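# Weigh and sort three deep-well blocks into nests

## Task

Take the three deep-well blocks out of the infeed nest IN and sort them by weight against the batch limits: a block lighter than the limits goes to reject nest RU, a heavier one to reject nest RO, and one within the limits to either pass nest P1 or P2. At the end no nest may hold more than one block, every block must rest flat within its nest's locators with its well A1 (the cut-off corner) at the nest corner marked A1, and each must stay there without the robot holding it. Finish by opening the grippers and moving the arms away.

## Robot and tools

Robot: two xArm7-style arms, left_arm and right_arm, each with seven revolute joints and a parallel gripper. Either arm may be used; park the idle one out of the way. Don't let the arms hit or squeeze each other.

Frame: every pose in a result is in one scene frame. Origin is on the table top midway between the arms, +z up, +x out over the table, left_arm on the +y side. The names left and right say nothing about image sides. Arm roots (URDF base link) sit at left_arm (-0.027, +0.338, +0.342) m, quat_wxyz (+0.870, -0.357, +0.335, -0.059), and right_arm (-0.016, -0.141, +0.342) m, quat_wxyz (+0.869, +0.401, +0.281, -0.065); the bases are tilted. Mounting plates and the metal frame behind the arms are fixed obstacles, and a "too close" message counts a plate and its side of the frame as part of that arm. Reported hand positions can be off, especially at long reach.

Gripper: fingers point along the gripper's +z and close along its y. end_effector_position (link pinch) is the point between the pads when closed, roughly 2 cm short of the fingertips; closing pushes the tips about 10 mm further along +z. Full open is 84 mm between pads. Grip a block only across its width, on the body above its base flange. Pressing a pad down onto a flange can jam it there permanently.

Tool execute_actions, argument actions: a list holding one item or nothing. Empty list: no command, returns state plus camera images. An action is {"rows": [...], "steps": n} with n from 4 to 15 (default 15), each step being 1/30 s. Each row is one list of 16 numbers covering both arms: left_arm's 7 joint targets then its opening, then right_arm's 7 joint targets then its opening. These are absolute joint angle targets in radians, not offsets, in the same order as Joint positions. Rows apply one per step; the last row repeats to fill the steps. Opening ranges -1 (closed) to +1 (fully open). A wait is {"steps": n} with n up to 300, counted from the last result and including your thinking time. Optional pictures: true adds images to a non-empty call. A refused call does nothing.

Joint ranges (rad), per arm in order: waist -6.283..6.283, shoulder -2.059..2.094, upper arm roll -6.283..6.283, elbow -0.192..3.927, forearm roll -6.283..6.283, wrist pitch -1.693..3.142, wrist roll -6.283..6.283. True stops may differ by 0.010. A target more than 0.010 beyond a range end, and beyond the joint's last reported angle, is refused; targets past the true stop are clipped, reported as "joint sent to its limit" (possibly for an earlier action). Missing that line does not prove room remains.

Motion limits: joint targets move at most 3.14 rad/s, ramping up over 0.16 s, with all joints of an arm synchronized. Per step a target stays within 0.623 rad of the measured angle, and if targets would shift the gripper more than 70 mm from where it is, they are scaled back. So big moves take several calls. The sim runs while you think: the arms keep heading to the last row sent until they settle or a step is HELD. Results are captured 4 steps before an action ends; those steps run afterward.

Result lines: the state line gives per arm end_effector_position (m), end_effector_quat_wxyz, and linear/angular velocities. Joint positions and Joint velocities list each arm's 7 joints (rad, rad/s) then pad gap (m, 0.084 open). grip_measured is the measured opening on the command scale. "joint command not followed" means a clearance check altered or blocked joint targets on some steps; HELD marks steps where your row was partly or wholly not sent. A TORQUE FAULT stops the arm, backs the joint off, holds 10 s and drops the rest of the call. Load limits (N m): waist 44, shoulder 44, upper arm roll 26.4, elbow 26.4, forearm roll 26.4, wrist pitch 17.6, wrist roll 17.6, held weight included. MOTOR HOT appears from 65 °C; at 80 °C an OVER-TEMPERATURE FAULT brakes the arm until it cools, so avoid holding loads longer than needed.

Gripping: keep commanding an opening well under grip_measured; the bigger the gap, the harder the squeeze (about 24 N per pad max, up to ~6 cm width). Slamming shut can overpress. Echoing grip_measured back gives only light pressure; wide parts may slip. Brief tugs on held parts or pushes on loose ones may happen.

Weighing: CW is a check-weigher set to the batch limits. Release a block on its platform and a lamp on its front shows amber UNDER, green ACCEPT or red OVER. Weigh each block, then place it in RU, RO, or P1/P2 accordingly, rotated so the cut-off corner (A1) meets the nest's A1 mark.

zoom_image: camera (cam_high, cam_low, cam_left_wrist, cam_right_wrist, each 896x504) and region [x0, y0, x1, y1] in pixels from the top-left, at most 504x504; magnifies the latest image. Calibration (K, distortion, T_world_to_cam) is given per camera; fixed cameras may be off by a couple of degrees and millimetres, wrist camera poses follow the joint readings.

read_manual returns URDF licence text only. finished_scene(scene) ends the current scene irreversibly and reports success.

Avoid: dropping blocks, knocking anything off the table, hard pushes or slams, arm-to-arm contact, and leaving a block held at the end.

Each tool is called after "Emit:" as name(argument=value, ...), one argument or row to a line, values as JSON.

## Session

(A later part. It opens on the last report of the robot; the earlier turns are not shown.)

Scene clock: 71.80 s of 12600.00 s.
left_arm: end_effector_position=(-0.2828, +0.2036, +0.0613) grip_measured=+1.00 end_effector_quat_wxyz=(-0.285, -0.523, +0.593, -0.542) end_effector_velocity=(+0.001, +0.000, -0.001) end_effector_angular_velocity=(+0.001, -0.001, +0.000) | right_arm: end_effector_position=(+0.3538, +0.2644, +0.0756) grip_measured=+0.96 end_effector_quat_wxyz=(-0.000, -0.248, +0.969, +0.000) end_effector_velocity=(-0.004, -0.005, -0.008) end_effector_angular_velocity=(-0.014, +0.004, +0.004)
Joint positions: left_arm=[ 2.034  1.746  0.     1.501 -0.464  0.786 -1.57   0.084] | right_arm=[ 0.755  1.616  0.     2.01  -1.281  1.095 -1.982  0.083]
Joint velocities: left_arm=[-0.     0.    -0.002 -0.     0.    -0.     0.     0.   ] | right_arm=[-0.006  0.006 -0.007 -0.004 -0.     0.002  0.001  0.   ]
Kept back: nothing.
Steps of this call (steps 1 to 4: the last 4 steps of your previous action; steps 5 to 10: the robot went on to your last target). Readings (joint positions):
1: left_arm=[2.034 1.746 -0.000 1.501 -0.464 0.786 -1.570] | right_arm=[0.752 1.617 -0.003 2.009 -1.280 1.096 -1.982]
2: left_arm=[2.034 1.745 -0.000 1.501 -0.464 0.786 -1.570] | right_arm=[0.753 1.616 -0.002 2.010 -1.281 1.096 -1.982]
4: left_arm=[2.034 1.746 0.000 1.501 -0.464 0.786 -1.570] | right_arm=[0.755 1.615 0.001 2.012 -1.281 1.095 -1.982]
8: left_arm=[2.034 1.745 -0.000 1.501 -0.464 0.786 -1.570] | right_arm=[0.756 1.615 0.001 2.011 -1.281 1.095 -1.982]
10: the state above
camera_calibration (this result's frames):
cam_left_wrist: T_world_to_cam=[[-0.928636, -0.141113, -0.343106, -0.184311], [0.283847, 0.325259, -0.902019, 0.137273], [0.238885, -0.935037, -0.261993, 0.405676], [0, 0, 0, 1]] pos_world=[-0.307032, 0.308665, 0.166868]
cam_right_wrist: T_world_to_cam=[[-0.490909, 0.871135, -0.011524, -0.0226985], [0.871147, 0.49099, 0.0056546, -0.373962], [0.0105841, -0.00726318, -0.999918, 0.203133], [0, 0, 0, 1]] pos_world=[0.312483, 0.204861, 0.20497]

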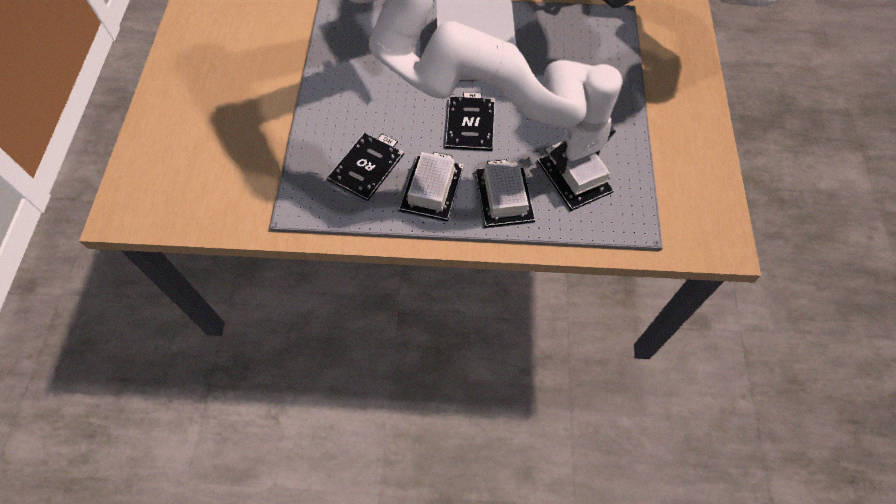

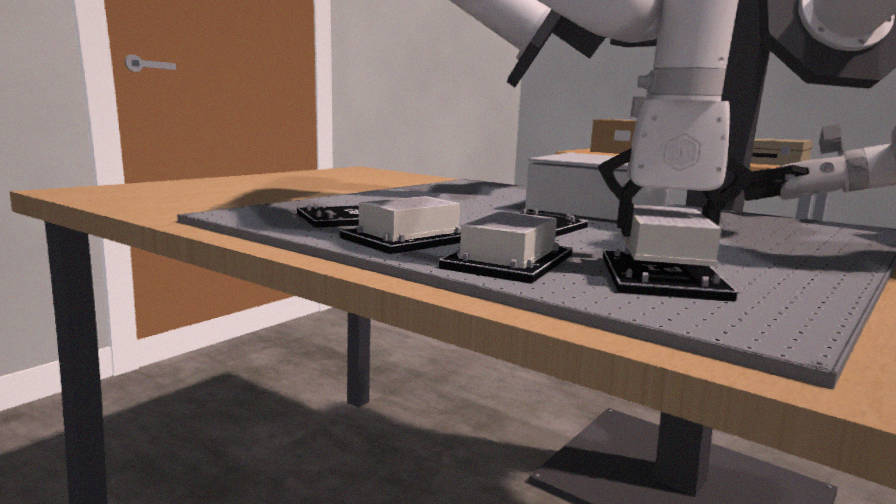

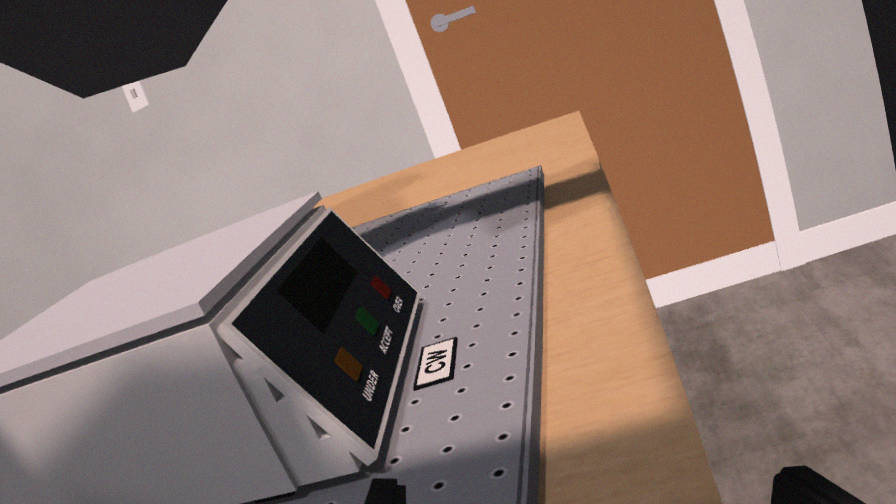

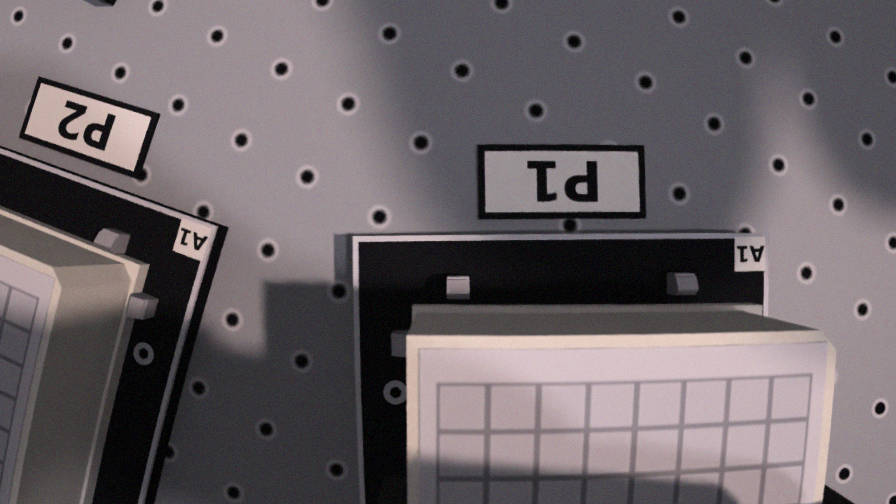

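Emit:
execute_actions(
  actions=[
    {"rows":[[2.034,1.7455,0,1.501,-0.464,0.786,-1.57,1,0.748,1.624,0,2.019,-1.286,1.0926,-1.984,0.2],[2.034,1.7455,0,1.501,-0.464,0.786,-1.57,1,0.748,1.624,0,2.019,-1.286,1.0926,-1.984,0.2],[2.034,1.7455,0,1.501,-0.464,0.786,-1.57,1,0.742,1.632,0,2.028,-1.291,1.09,-1.986,0.2],[2.034,1.7455,0,1.501,-0.464,0.786,-1.57,1,0.742,1.632,0,2.028,-1.291,1.09,-1.986,0.2],[2.034,1.7455,0,1.501,-0.464,0.786,-1.57,1,0.7357,1.64,0,2.037,-1.2956,1.0878,-1.988,0.2]],"steps":15},
  ],
  pictures=true,
)

Scene clock: 72.67 s of 12600.00 s.
left_arm: end_effector_position=(-0.2828, +0.2036, +0.0613) grip_measured=+1.00 end_effector_quat_wxyz=(-0.285, -0.523, +0.593, -0.542) end_effector_velocity=(+0.001, -0.000, -0.000) end_effector_angular_velocity=(-0.000, -0.001, +0.001) | right_arm: end_effector_position=(+0.3528, +0.2644, +0.0634) grip_measured=+0.96 end_effector_quat_wxyz=(-0.001, -0.249, +0.969, +0.000) end_effector_velocity=(+0.007, +0.010, +0.014) end_effector_angular_velocity=(+0.027, -0.008, -0.009)
Joint positions: left_arm=[ 2.034  1.746  0.     1.501 -0.464  0.786 -1.57   0.084] | right_arm=[ 0.735  1.64  -0.001  2.036 -1.295  1.088 -1.988  0.083]
Joint velocities: left_arm=[-0.     0.    -0.001 -0.001  0.    -0.    -0.     0.   ] | right_arm=[ 0.01  -0.007  0.016  0.013 -0.002 -0.004 -0.001  0.   ]
Steps of this call (steps 1 to 15: the robot went on to your last target; steps 16 to 26: the first 11 steps of this action). Readings (joint positions):
16: left_arm=[2.034 1.746 -0.000 1.501 -0.464 0.786 -1.570] | right_arm=[0.754 1.617 0.000 2.011 -1.281 1.095 -1.982]
17: left_arm=[2.034 1.745 -0.000 1.501 -0.464 0.786 -1.570] | right_arm=[0.753 1.619 0.001 2.014 -1.283 1.094 -1.983]
19: left_arm=[2.034 1.746 0.000 1.501 -0.464 0.786 -1.570] | right_arm=[0.748 1.625 0.001 2.021 -1.287 1.092 -1.984]
23: left_arm=[2.034 1.746 0.000 1.501 -0.464 0.786 -1.570] | right_arm=[0.736 1.639 -0.001 2.035 -1.295 1.089 -1.988]
26: the state above
camera_calibration (this result's frames):
cam_left_wrist: T_world_to_cam=[[-0.928636, -0.141113, -0.343106, -0.184311], [0.283846, 0.325259, -0.902019, 0.137272], [0.238885, -0.935037, -0.261993, 0.405676], [0, 0, 0, 1]] pos_world=[-0.307032, 0.308665, 0.166868]
cam_right_wrist: T_world_to_cam=[[-0.492106, 0.870459, -0.0115146, -0.0227557], [0.870486, 0.492176, 0.00420006, -0.373036], [0.00932318, -0.00795639, -0.999925, 0.191578], [0, 0, 0, 1]] pos_world=[0.311738, 0.204932, 0.192868]

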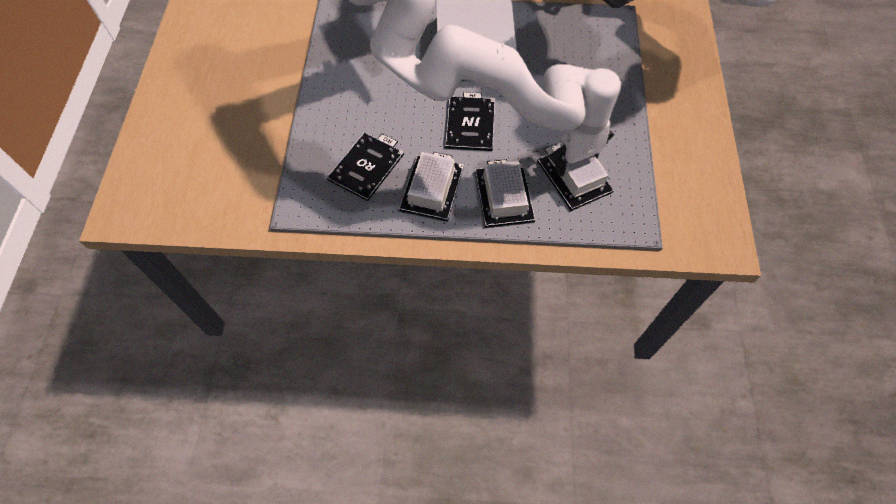

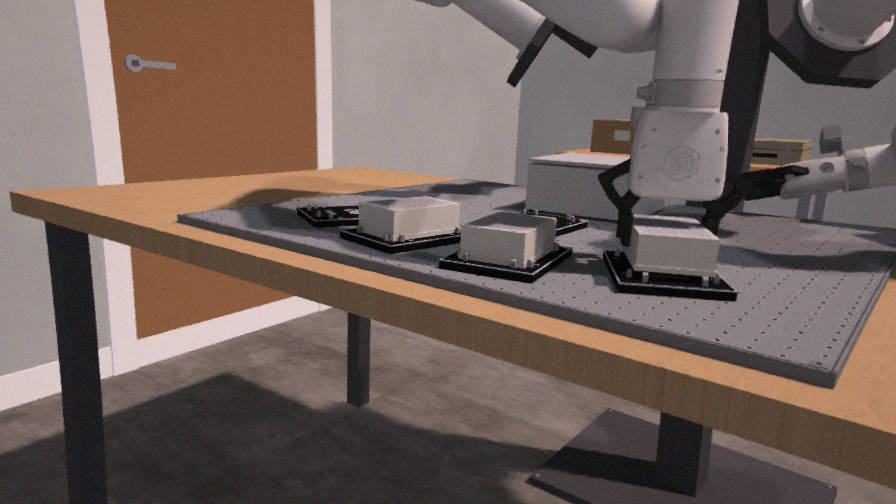

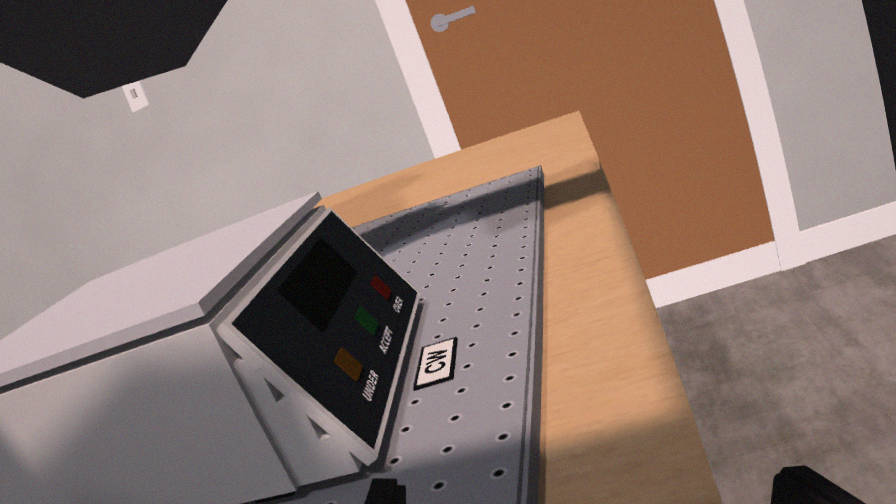

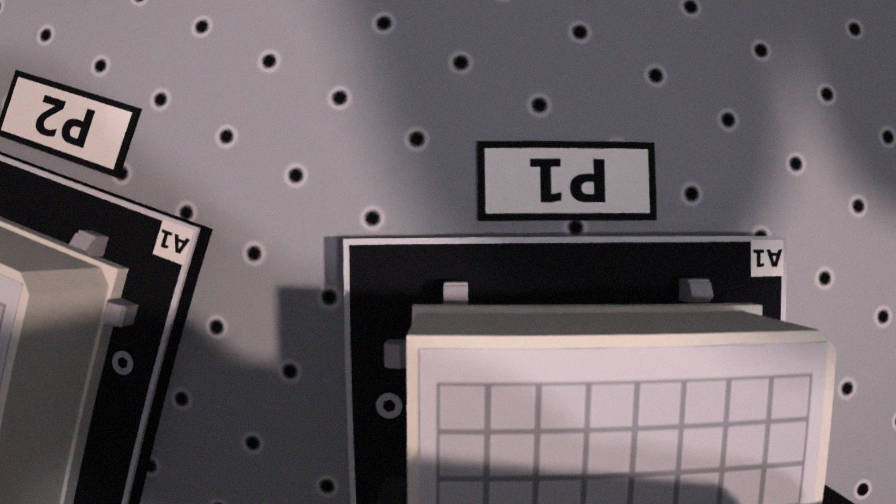

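Emit:
execute_actions(
  actions=[
    {"rows":[[2.034,1.7455,0,1.501,-0.464,0.786,-1.57,1,0.730,1.648,0,2.047,-1.3,1.0855,-1.99,0.2],[2.034,1.7455,0,1.501,-0.464,0.786,-1.57,1,0.730,1.648,0,2.047,-1.3,1.0855,-1.99,0.2],[2.034,1.7455,0,1.501,-0.464,0.786,-1.57,1,0.730,1.648,0,2.047,-1.3,1.0855,-1.99,0.2],[2.034,1.7455,0,1.501,-0.464,0.786,-1.57,1,0.724,1.656,0,2.057,-1.305,1.083,-1.992,0.2],[2.034,1.7455,0,1.501,-0.464,0.786,-1.57,1,0.724,1.656,0,2.057,-1.305,1.083,-1.992,0.2],[2.034,1.7455,0,1.501,-0.464,0.786,-1.57,1,0.724,1.656,0,2.057,-1.305,1.083,-1.992,0.2],[2.034,1.7455,0,1.501,-0.464,0.786,-1.57,1,0.7185,1.664,0,2.067,-1.31,1.081,-1.9935,0.2]],"steps":15},
  ],
)

Emit:
execute_actions(
  actions=[
    {"rows":[[2.034,1.7455,0,1.501,-0.464,0.786,-1.57,1,0.7185,1.664,0,2.067,-1.31,1.081,-1.9935,1]],"steps":12},
  ],
  pictures=true,
)

Emit:
zoom_image(
  camera="cam_low",
  region=[430,180,760,320],
)

Scene clock: 73.33 s of 12600.00 s.
left_arm: end_effector_position=(-0.2828, +0.2036, +0.0613) grip_measured=+1.00 end_effector_quat_wxyz=(-0.285, -0.523, +0.593, -0.542) end_effector_velocity=(+0.001, -0.000, +0.000) end_effector_angular_velocity=(-0.001, -0.001, +0.002) | right_arm: end_effector_position=(+0.3549, +0.2652, +0.0542) grip_measured=+0.96 end_effector_quat_wxyz=(+0.001, -0.248, +0.969, +0.000) end_effector_velocity=(-0.006, -0.004, -0.020) end_effector_angular_velocity=(-0.009, -0.000, +0.013)
Joint positions: left_arm=[ 2.034  1.746  0.     1.501 -0.464  0.786 -1.57   0.084] | right_arm=[ 0.719  1.663 -0.001  2.066 -1.31   1.083 -1.994  0.083]
Joint velocities: left_arm=[-0.     0.    -0.001 -0.001  0.     0.001 -0.    -0.   ] | right_arm=[-0.021  0.029 -0.016  0.015 -0.016 -0.016 -0.005  0.   ]
Steps of this call (steps 1 to 4: the last 4 steps of your previous action; steps 5 to 9: the robot went on to your last target; steps 10 to 20: the first 11 steps of this action). Readings (joint positions):
10: left_arm=[2.034 1.746 -0.000 1.501 -0.464 0.786 -1.570] | right_arm=[0.735 1.640 0.000 2.038 -1.296 1.088 -1.988]
11: left_arm=[2.034 1.746 -0.000 1.501 -0.464 0.786 -1.570] | right_arm=[0.734 1.643 0.001 2.041 -1.297 1.087 -1.989]
13: left_arm=[2.034 1.746 0.000 1.501 -0.464 0.786 -1.570] | right_arm=[0.731 1.647 0.000 2.046 -1.300 1.086 -1.990]
17: left_arm=[2.034 1.746 -0.000 1.501 -0.464 0.786 -1.570] | right_arm=[0.723 1.657 0.000 2.060 -1.306 1.084 -1.993]
20: the state above

Scene clock: 73.73 s of 12600.00 s.
left_arm: end_effector_position=(-0.2828, +0.2036, +0.0613) grip_measured=+1.00 end_effector_quat_wxyz=(-0.285, -0.523, +0.593, -0.542) end_effector_velocity=(-0.000, -0.000, +0.000) end_effector_angular_velocity=(-0.000, +0.000, +0.000) | right_arm: end_effector_position=(+0.3548, +0.2657, +0.0537) grip_measured=+1.00 end_effector_quat_wxyz=(+0.001, -0.247, +0.969, +0.001) end_effector_velocity=(-0.001, +0.001, +0.002) end_effector_angular_velocity=(+0.000, +0.000, +0.004)
Joint positions: left_arm=[ 2.034  1.746  0.     1.501 -0.464  0.786 -1.57   0.084] | right_arm=[ 0.718  1.664 -0.001  2.068 -1.31   1.08  -1.993  0.084]
Joint velocities: left_arm=[-0.  0.  0.  0. -0.  0. -0. -0.] | right_arm=[ 0.003 -0.001  0.002 -0.002  0.001  0.003 -0.003  0.   ]
Steps of this call (steps 1 to 4: the last 4 steps of your previous action; steps 5 to 12: the first 8 steps of this action). Readings (joint positions):
5: left_arm=[2.034 1.746 0.000 1.501 -0.464 0.786 -1.570] | right_arm=[0.718 1.664 -0.001 2.067 -1.310 1.082 -1.994]
6: left_arm=[2.034 1.745 -0.000 1.501 -0.464 0.786 -1.570] | right_arm=[0.718 1.664 -0.001 2.067 -1.310 1.082 -1.994]
8: left_arm=[2.034 1.746 0.000 1.501 -0.464 0.786 -1.570] | right_arm=[0.718 1.664 -0.001 2.067 -1.310 1.081 -1.993]
12: the state above
camera_calibration (this result's frames):
cam_left_wrist: T_world_to_cam=[[-0.928636, -0.141113, -0.343106, -0.184311], [0.283847, 0.325259, -0.902019, 0.137272], [0.238885, -0.935037, -0.261993, 0.405676], [0, 0, 0, 1]] pos_world=[-0.307032, 0.308664, 0.166868]
cam_right_wrist: T_world_to_cam=[[-0.488773, 0.872354, -0.00993354, -0.0248205], [0.872326, 0.488853, 0.00836883, -0.375368], [0.0121566, -0.00457483, -0.999916, 0.179904], [0, 0, 0, 1]] pos_world=[0.313124, 0.205975, 0.182784]

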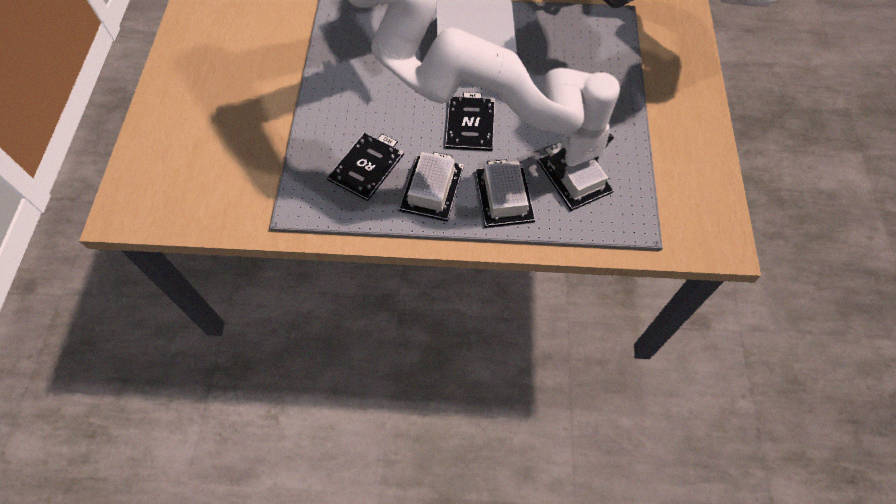

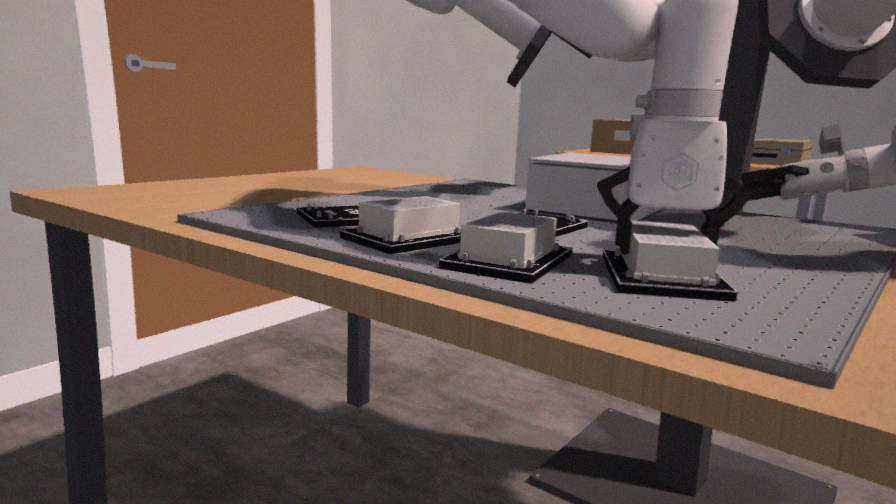

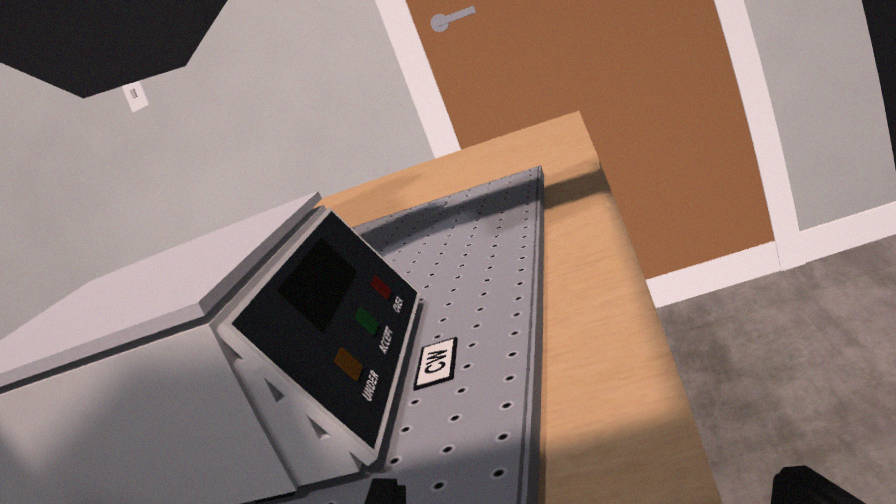

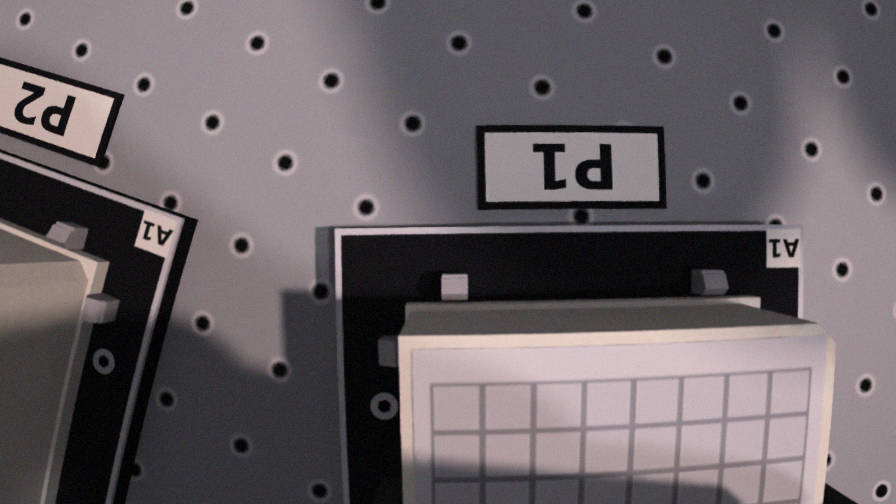

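Region (430, 180, 760, 320) of cam_low's 896x504 image, scaled by 1.527, with more detail than that image has; it fills the top 214 rows of this view, and the rest is white.

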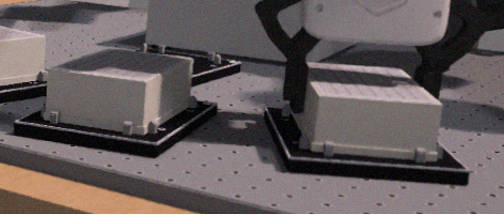

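Emit:
execute_actions(
  actions=[
    {"rows":[[2.034,1.7455,0,1.501,-0.464,0.786,-1.57,1,0.727,1.652,0,2.052,-1.303,1.084,-1.991,1],[2.034,1.7455,0,1.501,-0.464,0.786,-1.57,1,0.727,1.652,0,2.052,-1.303,1.084,-1.991,1],[2.034,1.7455,0,1.501,-0.464,0.786,-1.57,1,0.7365,1.64,0,2.038,-1.2956,1.0878,-1.988,1],[2.034,1.7455,0,1.501,-0.464,0.786,-1.57,1,0.7365,1.64,0,2.038,-1.2956,1.0878,-1.988,1],[2.034,1.7455,0,1.501,-0.464,0.786,-1.57,1,0.7545,1.6162,0,2.0105,-1.281,1.095,-1.982,1],[2.034,1.7455,0,1.501,-0.464,0.786,-1.57,1,0.7545,1.6162,0,2.0105,-1.281,1.095,-1.982,1],[2.034,1.7455,0,1.501,-0.464,0.786,-1.57,1,0.775,1.59,0,1.982,-1.265,1.103,-1.976,1],[2.034,1.7455,0,1.501,-0.464,0.786,-1.57,1,0.775,1.59,0,1.982,-1.265,1.103,-1.976,1],[2.034,1.7455,0,1.501,-0.464,0.786,-1.57,1,0.795,1.565,0,1.954,-1.249,1.111,-1.97,1],[2.034,1.7455,0,1.501,-0.464,0.786,-1.57,1,0.795,1.565,0,1.954,-1.249,1.111,-1.97,1],[2.034,1.7455,0,1.501,-0.464,0.786,-1.57,1,0.875,1.465,0,1.85,-1.19,1.14,-1.95,1]],"steps":15},
  ],
)

Emit:
execute_actions(
  actions=[
    {"rows":[[2.034,1.7455,0,1.501,-0.464,0.786,-1.57,1,0.9,1.1,0,1.45,-1.25,1.1,-1.6,1]],"steps":15},
  ],
  pictures=true,
)

Emit:
zoom_image(
  camera="cam_low",
  region=[330,180,760,320],
)

Scene clock: 74.50 s of 12600.00 s.
left_arm: end_effector_position=(-0.2828, +0.2036, +0.0613) grip_measured=+1.00 end_effector_quat_wxyz=(-0.285, -0.523, +0.593, -0.542) end_effector_velocity=(-0.000, +0.000, +0.000) end_effector_angular_velocity=(+0.000, +0.000, -0.001) | right_arm: end_effector_position=(+0.3534, +0.2638, +0.0952) grip_measured=+1.00 end_effector_quat_wxyz=(+0.000, -0.248, +0.969, +0.000) end_effector_velocity=(+0.004, -0.011, +0.209) end_effector_angular_velocity=(+0.000, -0.015, -0.023)
Joint positions: left_arm=[ 2.034  1.746  0.     1.501 -0.464  0.786 -1.57   0.084] | right_arm=[ 0.787  1.576  0.002  1.967 -1.256  1.106 -1.973  0.084]
Joint velocities: left_arm=[ 0.    -0.001  0.     0.     0.     0.     0.    -0.   ] | right_arm=[ 0.338 -0.421  0.011 -0.441  0.261  0.127  0.1   -0.   ]
Steps of this call (steps 1 to 4: the last 4 steps of your previous action; steps 5 to 12: the robot went on to your last target; steps 13 to 23: the first 11 steps of this action). Readings (joint positions):
13: left_arm=[2.034 1.746 0.000 1.501 -0.464 0.786 -1.570] | right_arm=[0.719 1.663 -0.000 2.066 -1.310 1.081 -1.993]
14: left_arm=[2.034 1.746 -0.000 1.501 -0.464 0.786 -1.570] | right_arm=[0.721 1.660 -0.000 2.062 -1.308 1.082 -1.993]
16: left_arm=[2.034 1.745 0.000 1.501 -0.464 0.786 -1.570] | right_arm=[0.728 1.651 0.000 2.049 -1.302 1.084 -1.990]
20: left_arm=[2.034 1.745 -0.000 1.501 -0.464 0.786 -1.570] | right_arm=[0.756 1.615 0.001 2.007 -1.279 1.095 -1.981]
23: the state above

Scene clock: 75.00 s of 12600.00 s.
left_arm: end_effector_position=(-0.2828, +0.2036, +0.0613) grip_measured=+1.00 end_effector_quat_wxyz=(-0.285, -0.523, +0.593, -0.542) end_effector_velocity=(-0.000, +0.000, +0.000) end_effector_angular_velocity=(-0.000, +0.000, -0.000) | right_arm: end_effector_position=(+0.3894, +0.1852, +0.2128) grip_measured=+1.00 end_effector_quat_wxyz=(+0.035, -0.107, +0.993, +0.019) end_effector_velocity=(-0.049, -0.026, +0.006) end_effector_angular_velocity=(+0.006, +0.019, -0.056)
Joint positions: left_arm=[ 2.034  1.745 -0.     1.501 -0.464  0.786 -1.57   0.084] | right_arm=[ 0.9    1.098 -0.     1.463 -1.249  1.101 -1.608  0.084]
Joint velocities: left_arm=[-0.    -0.001  0.001 -0.    -0.     0.001 -0.    -0.   ] | right_arm=[ 0.017 -0.097  0.012 -0.211 -0.023 -0.024  0.176 -0.   ]
Steps of this call (steps 1 to 4: the last 4 steps of your previous action; steps 5 to 15: the first 11 steps of this action). Readings (joint positions):
5: left_arm=[2.034 1.745 -0.000 1.501 -0.464 0.786 -1.570] | right_arm=[0.875 1.466 0.007 1.859 -1.194 1.136 -1.950]
6: left_arm=[2.034 1.746 -0.000 1.501 -0.464 0.786 -1.570] | right_arm=[0.881 1.453 0.009 1.846 -1.195 1.134 -1.940]
8: left_arm=[2.034 1.745 -0.000 1.501 -0.464 0.786 -1.570] | right_arm=[0.883 1.392 0.004 1.763 -1.207 1.125 -1.873]
12: left_arm=[2.034 1.746 0.000 1.501 -0.464 0.786 -1.570] | right_arm=[0.894 1.166 -0.002 1.528 -1.240 1.107 -1.668]
15: the state above
camera_calibration (this result's frames):
cam_left_wrist: T_world_to_cam=[[-0.928636, -0.141113, -0.343107, -0.184311], [0.283847, 0.325259, -0.902019, 0.137272], [0.238885, -0.935037, -0.261993, 0.405676], [0, 0, 0, 1]] pos_world=[-0.307032, 0.308665, 0.166868]
cam_right_wrist: T_world_to_cam=[[-0.223479, 0.974548, 0.0176963, -0.0641496], [0.971904, 0.221423, 0.0798395, -0.371935], [0.0738891, 0.0350416, -0.996651, 0.30616], [0, 0, 0, 1]] pos_world=[0.324527, 0.134144, 0.335965]

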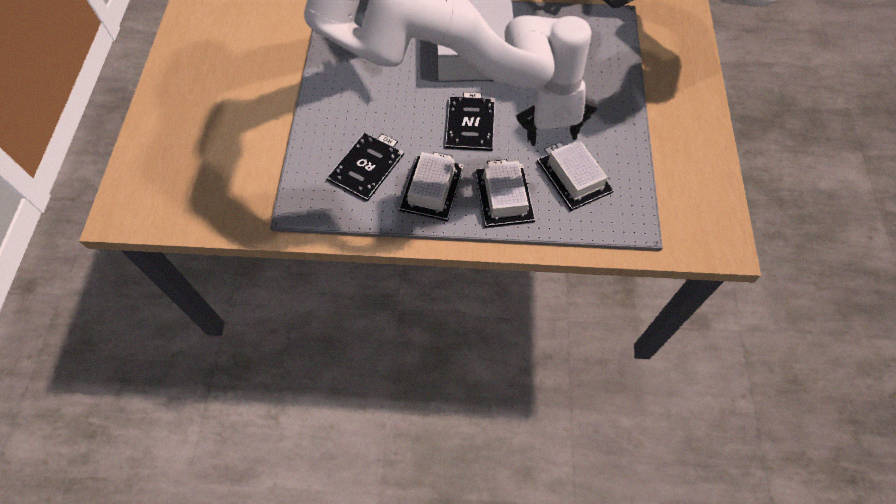

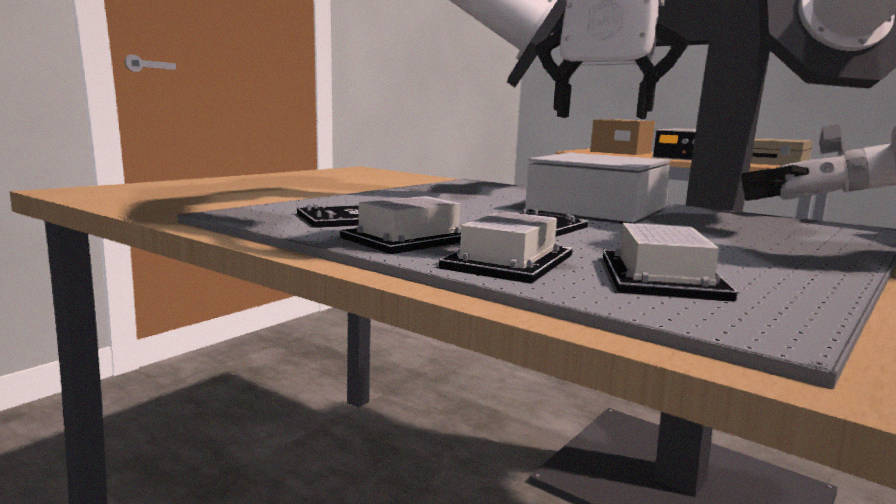

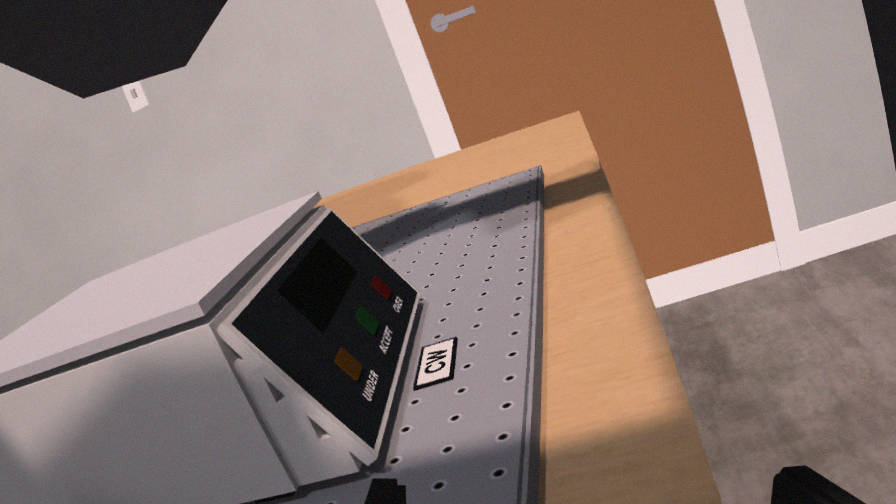

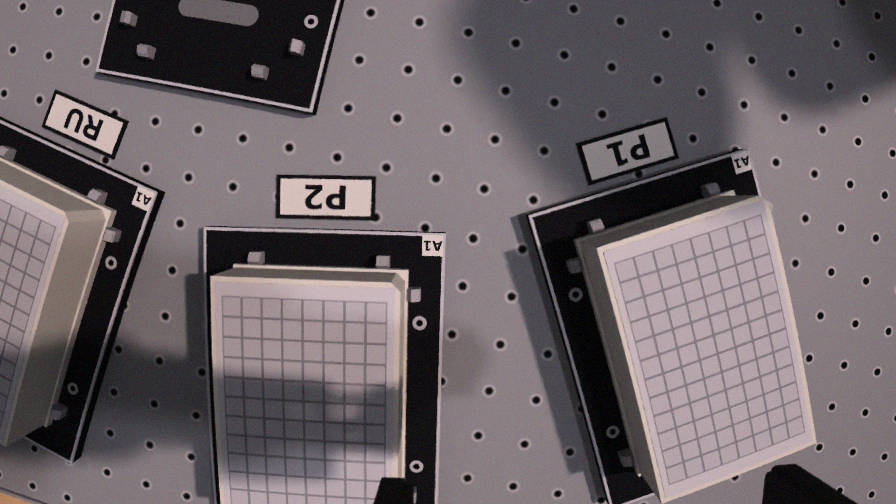

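Region (330, 180, 760, 320) of cam_low's 896x504 image, scaled by 1.172, with more detail than that image has; it fills the top 164 rows of this view, and the rest is white.

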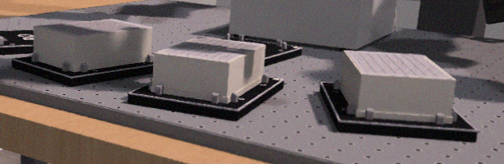

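Emit:
finished_scene(
  scene=2,
)

The scene is finished: the task was done.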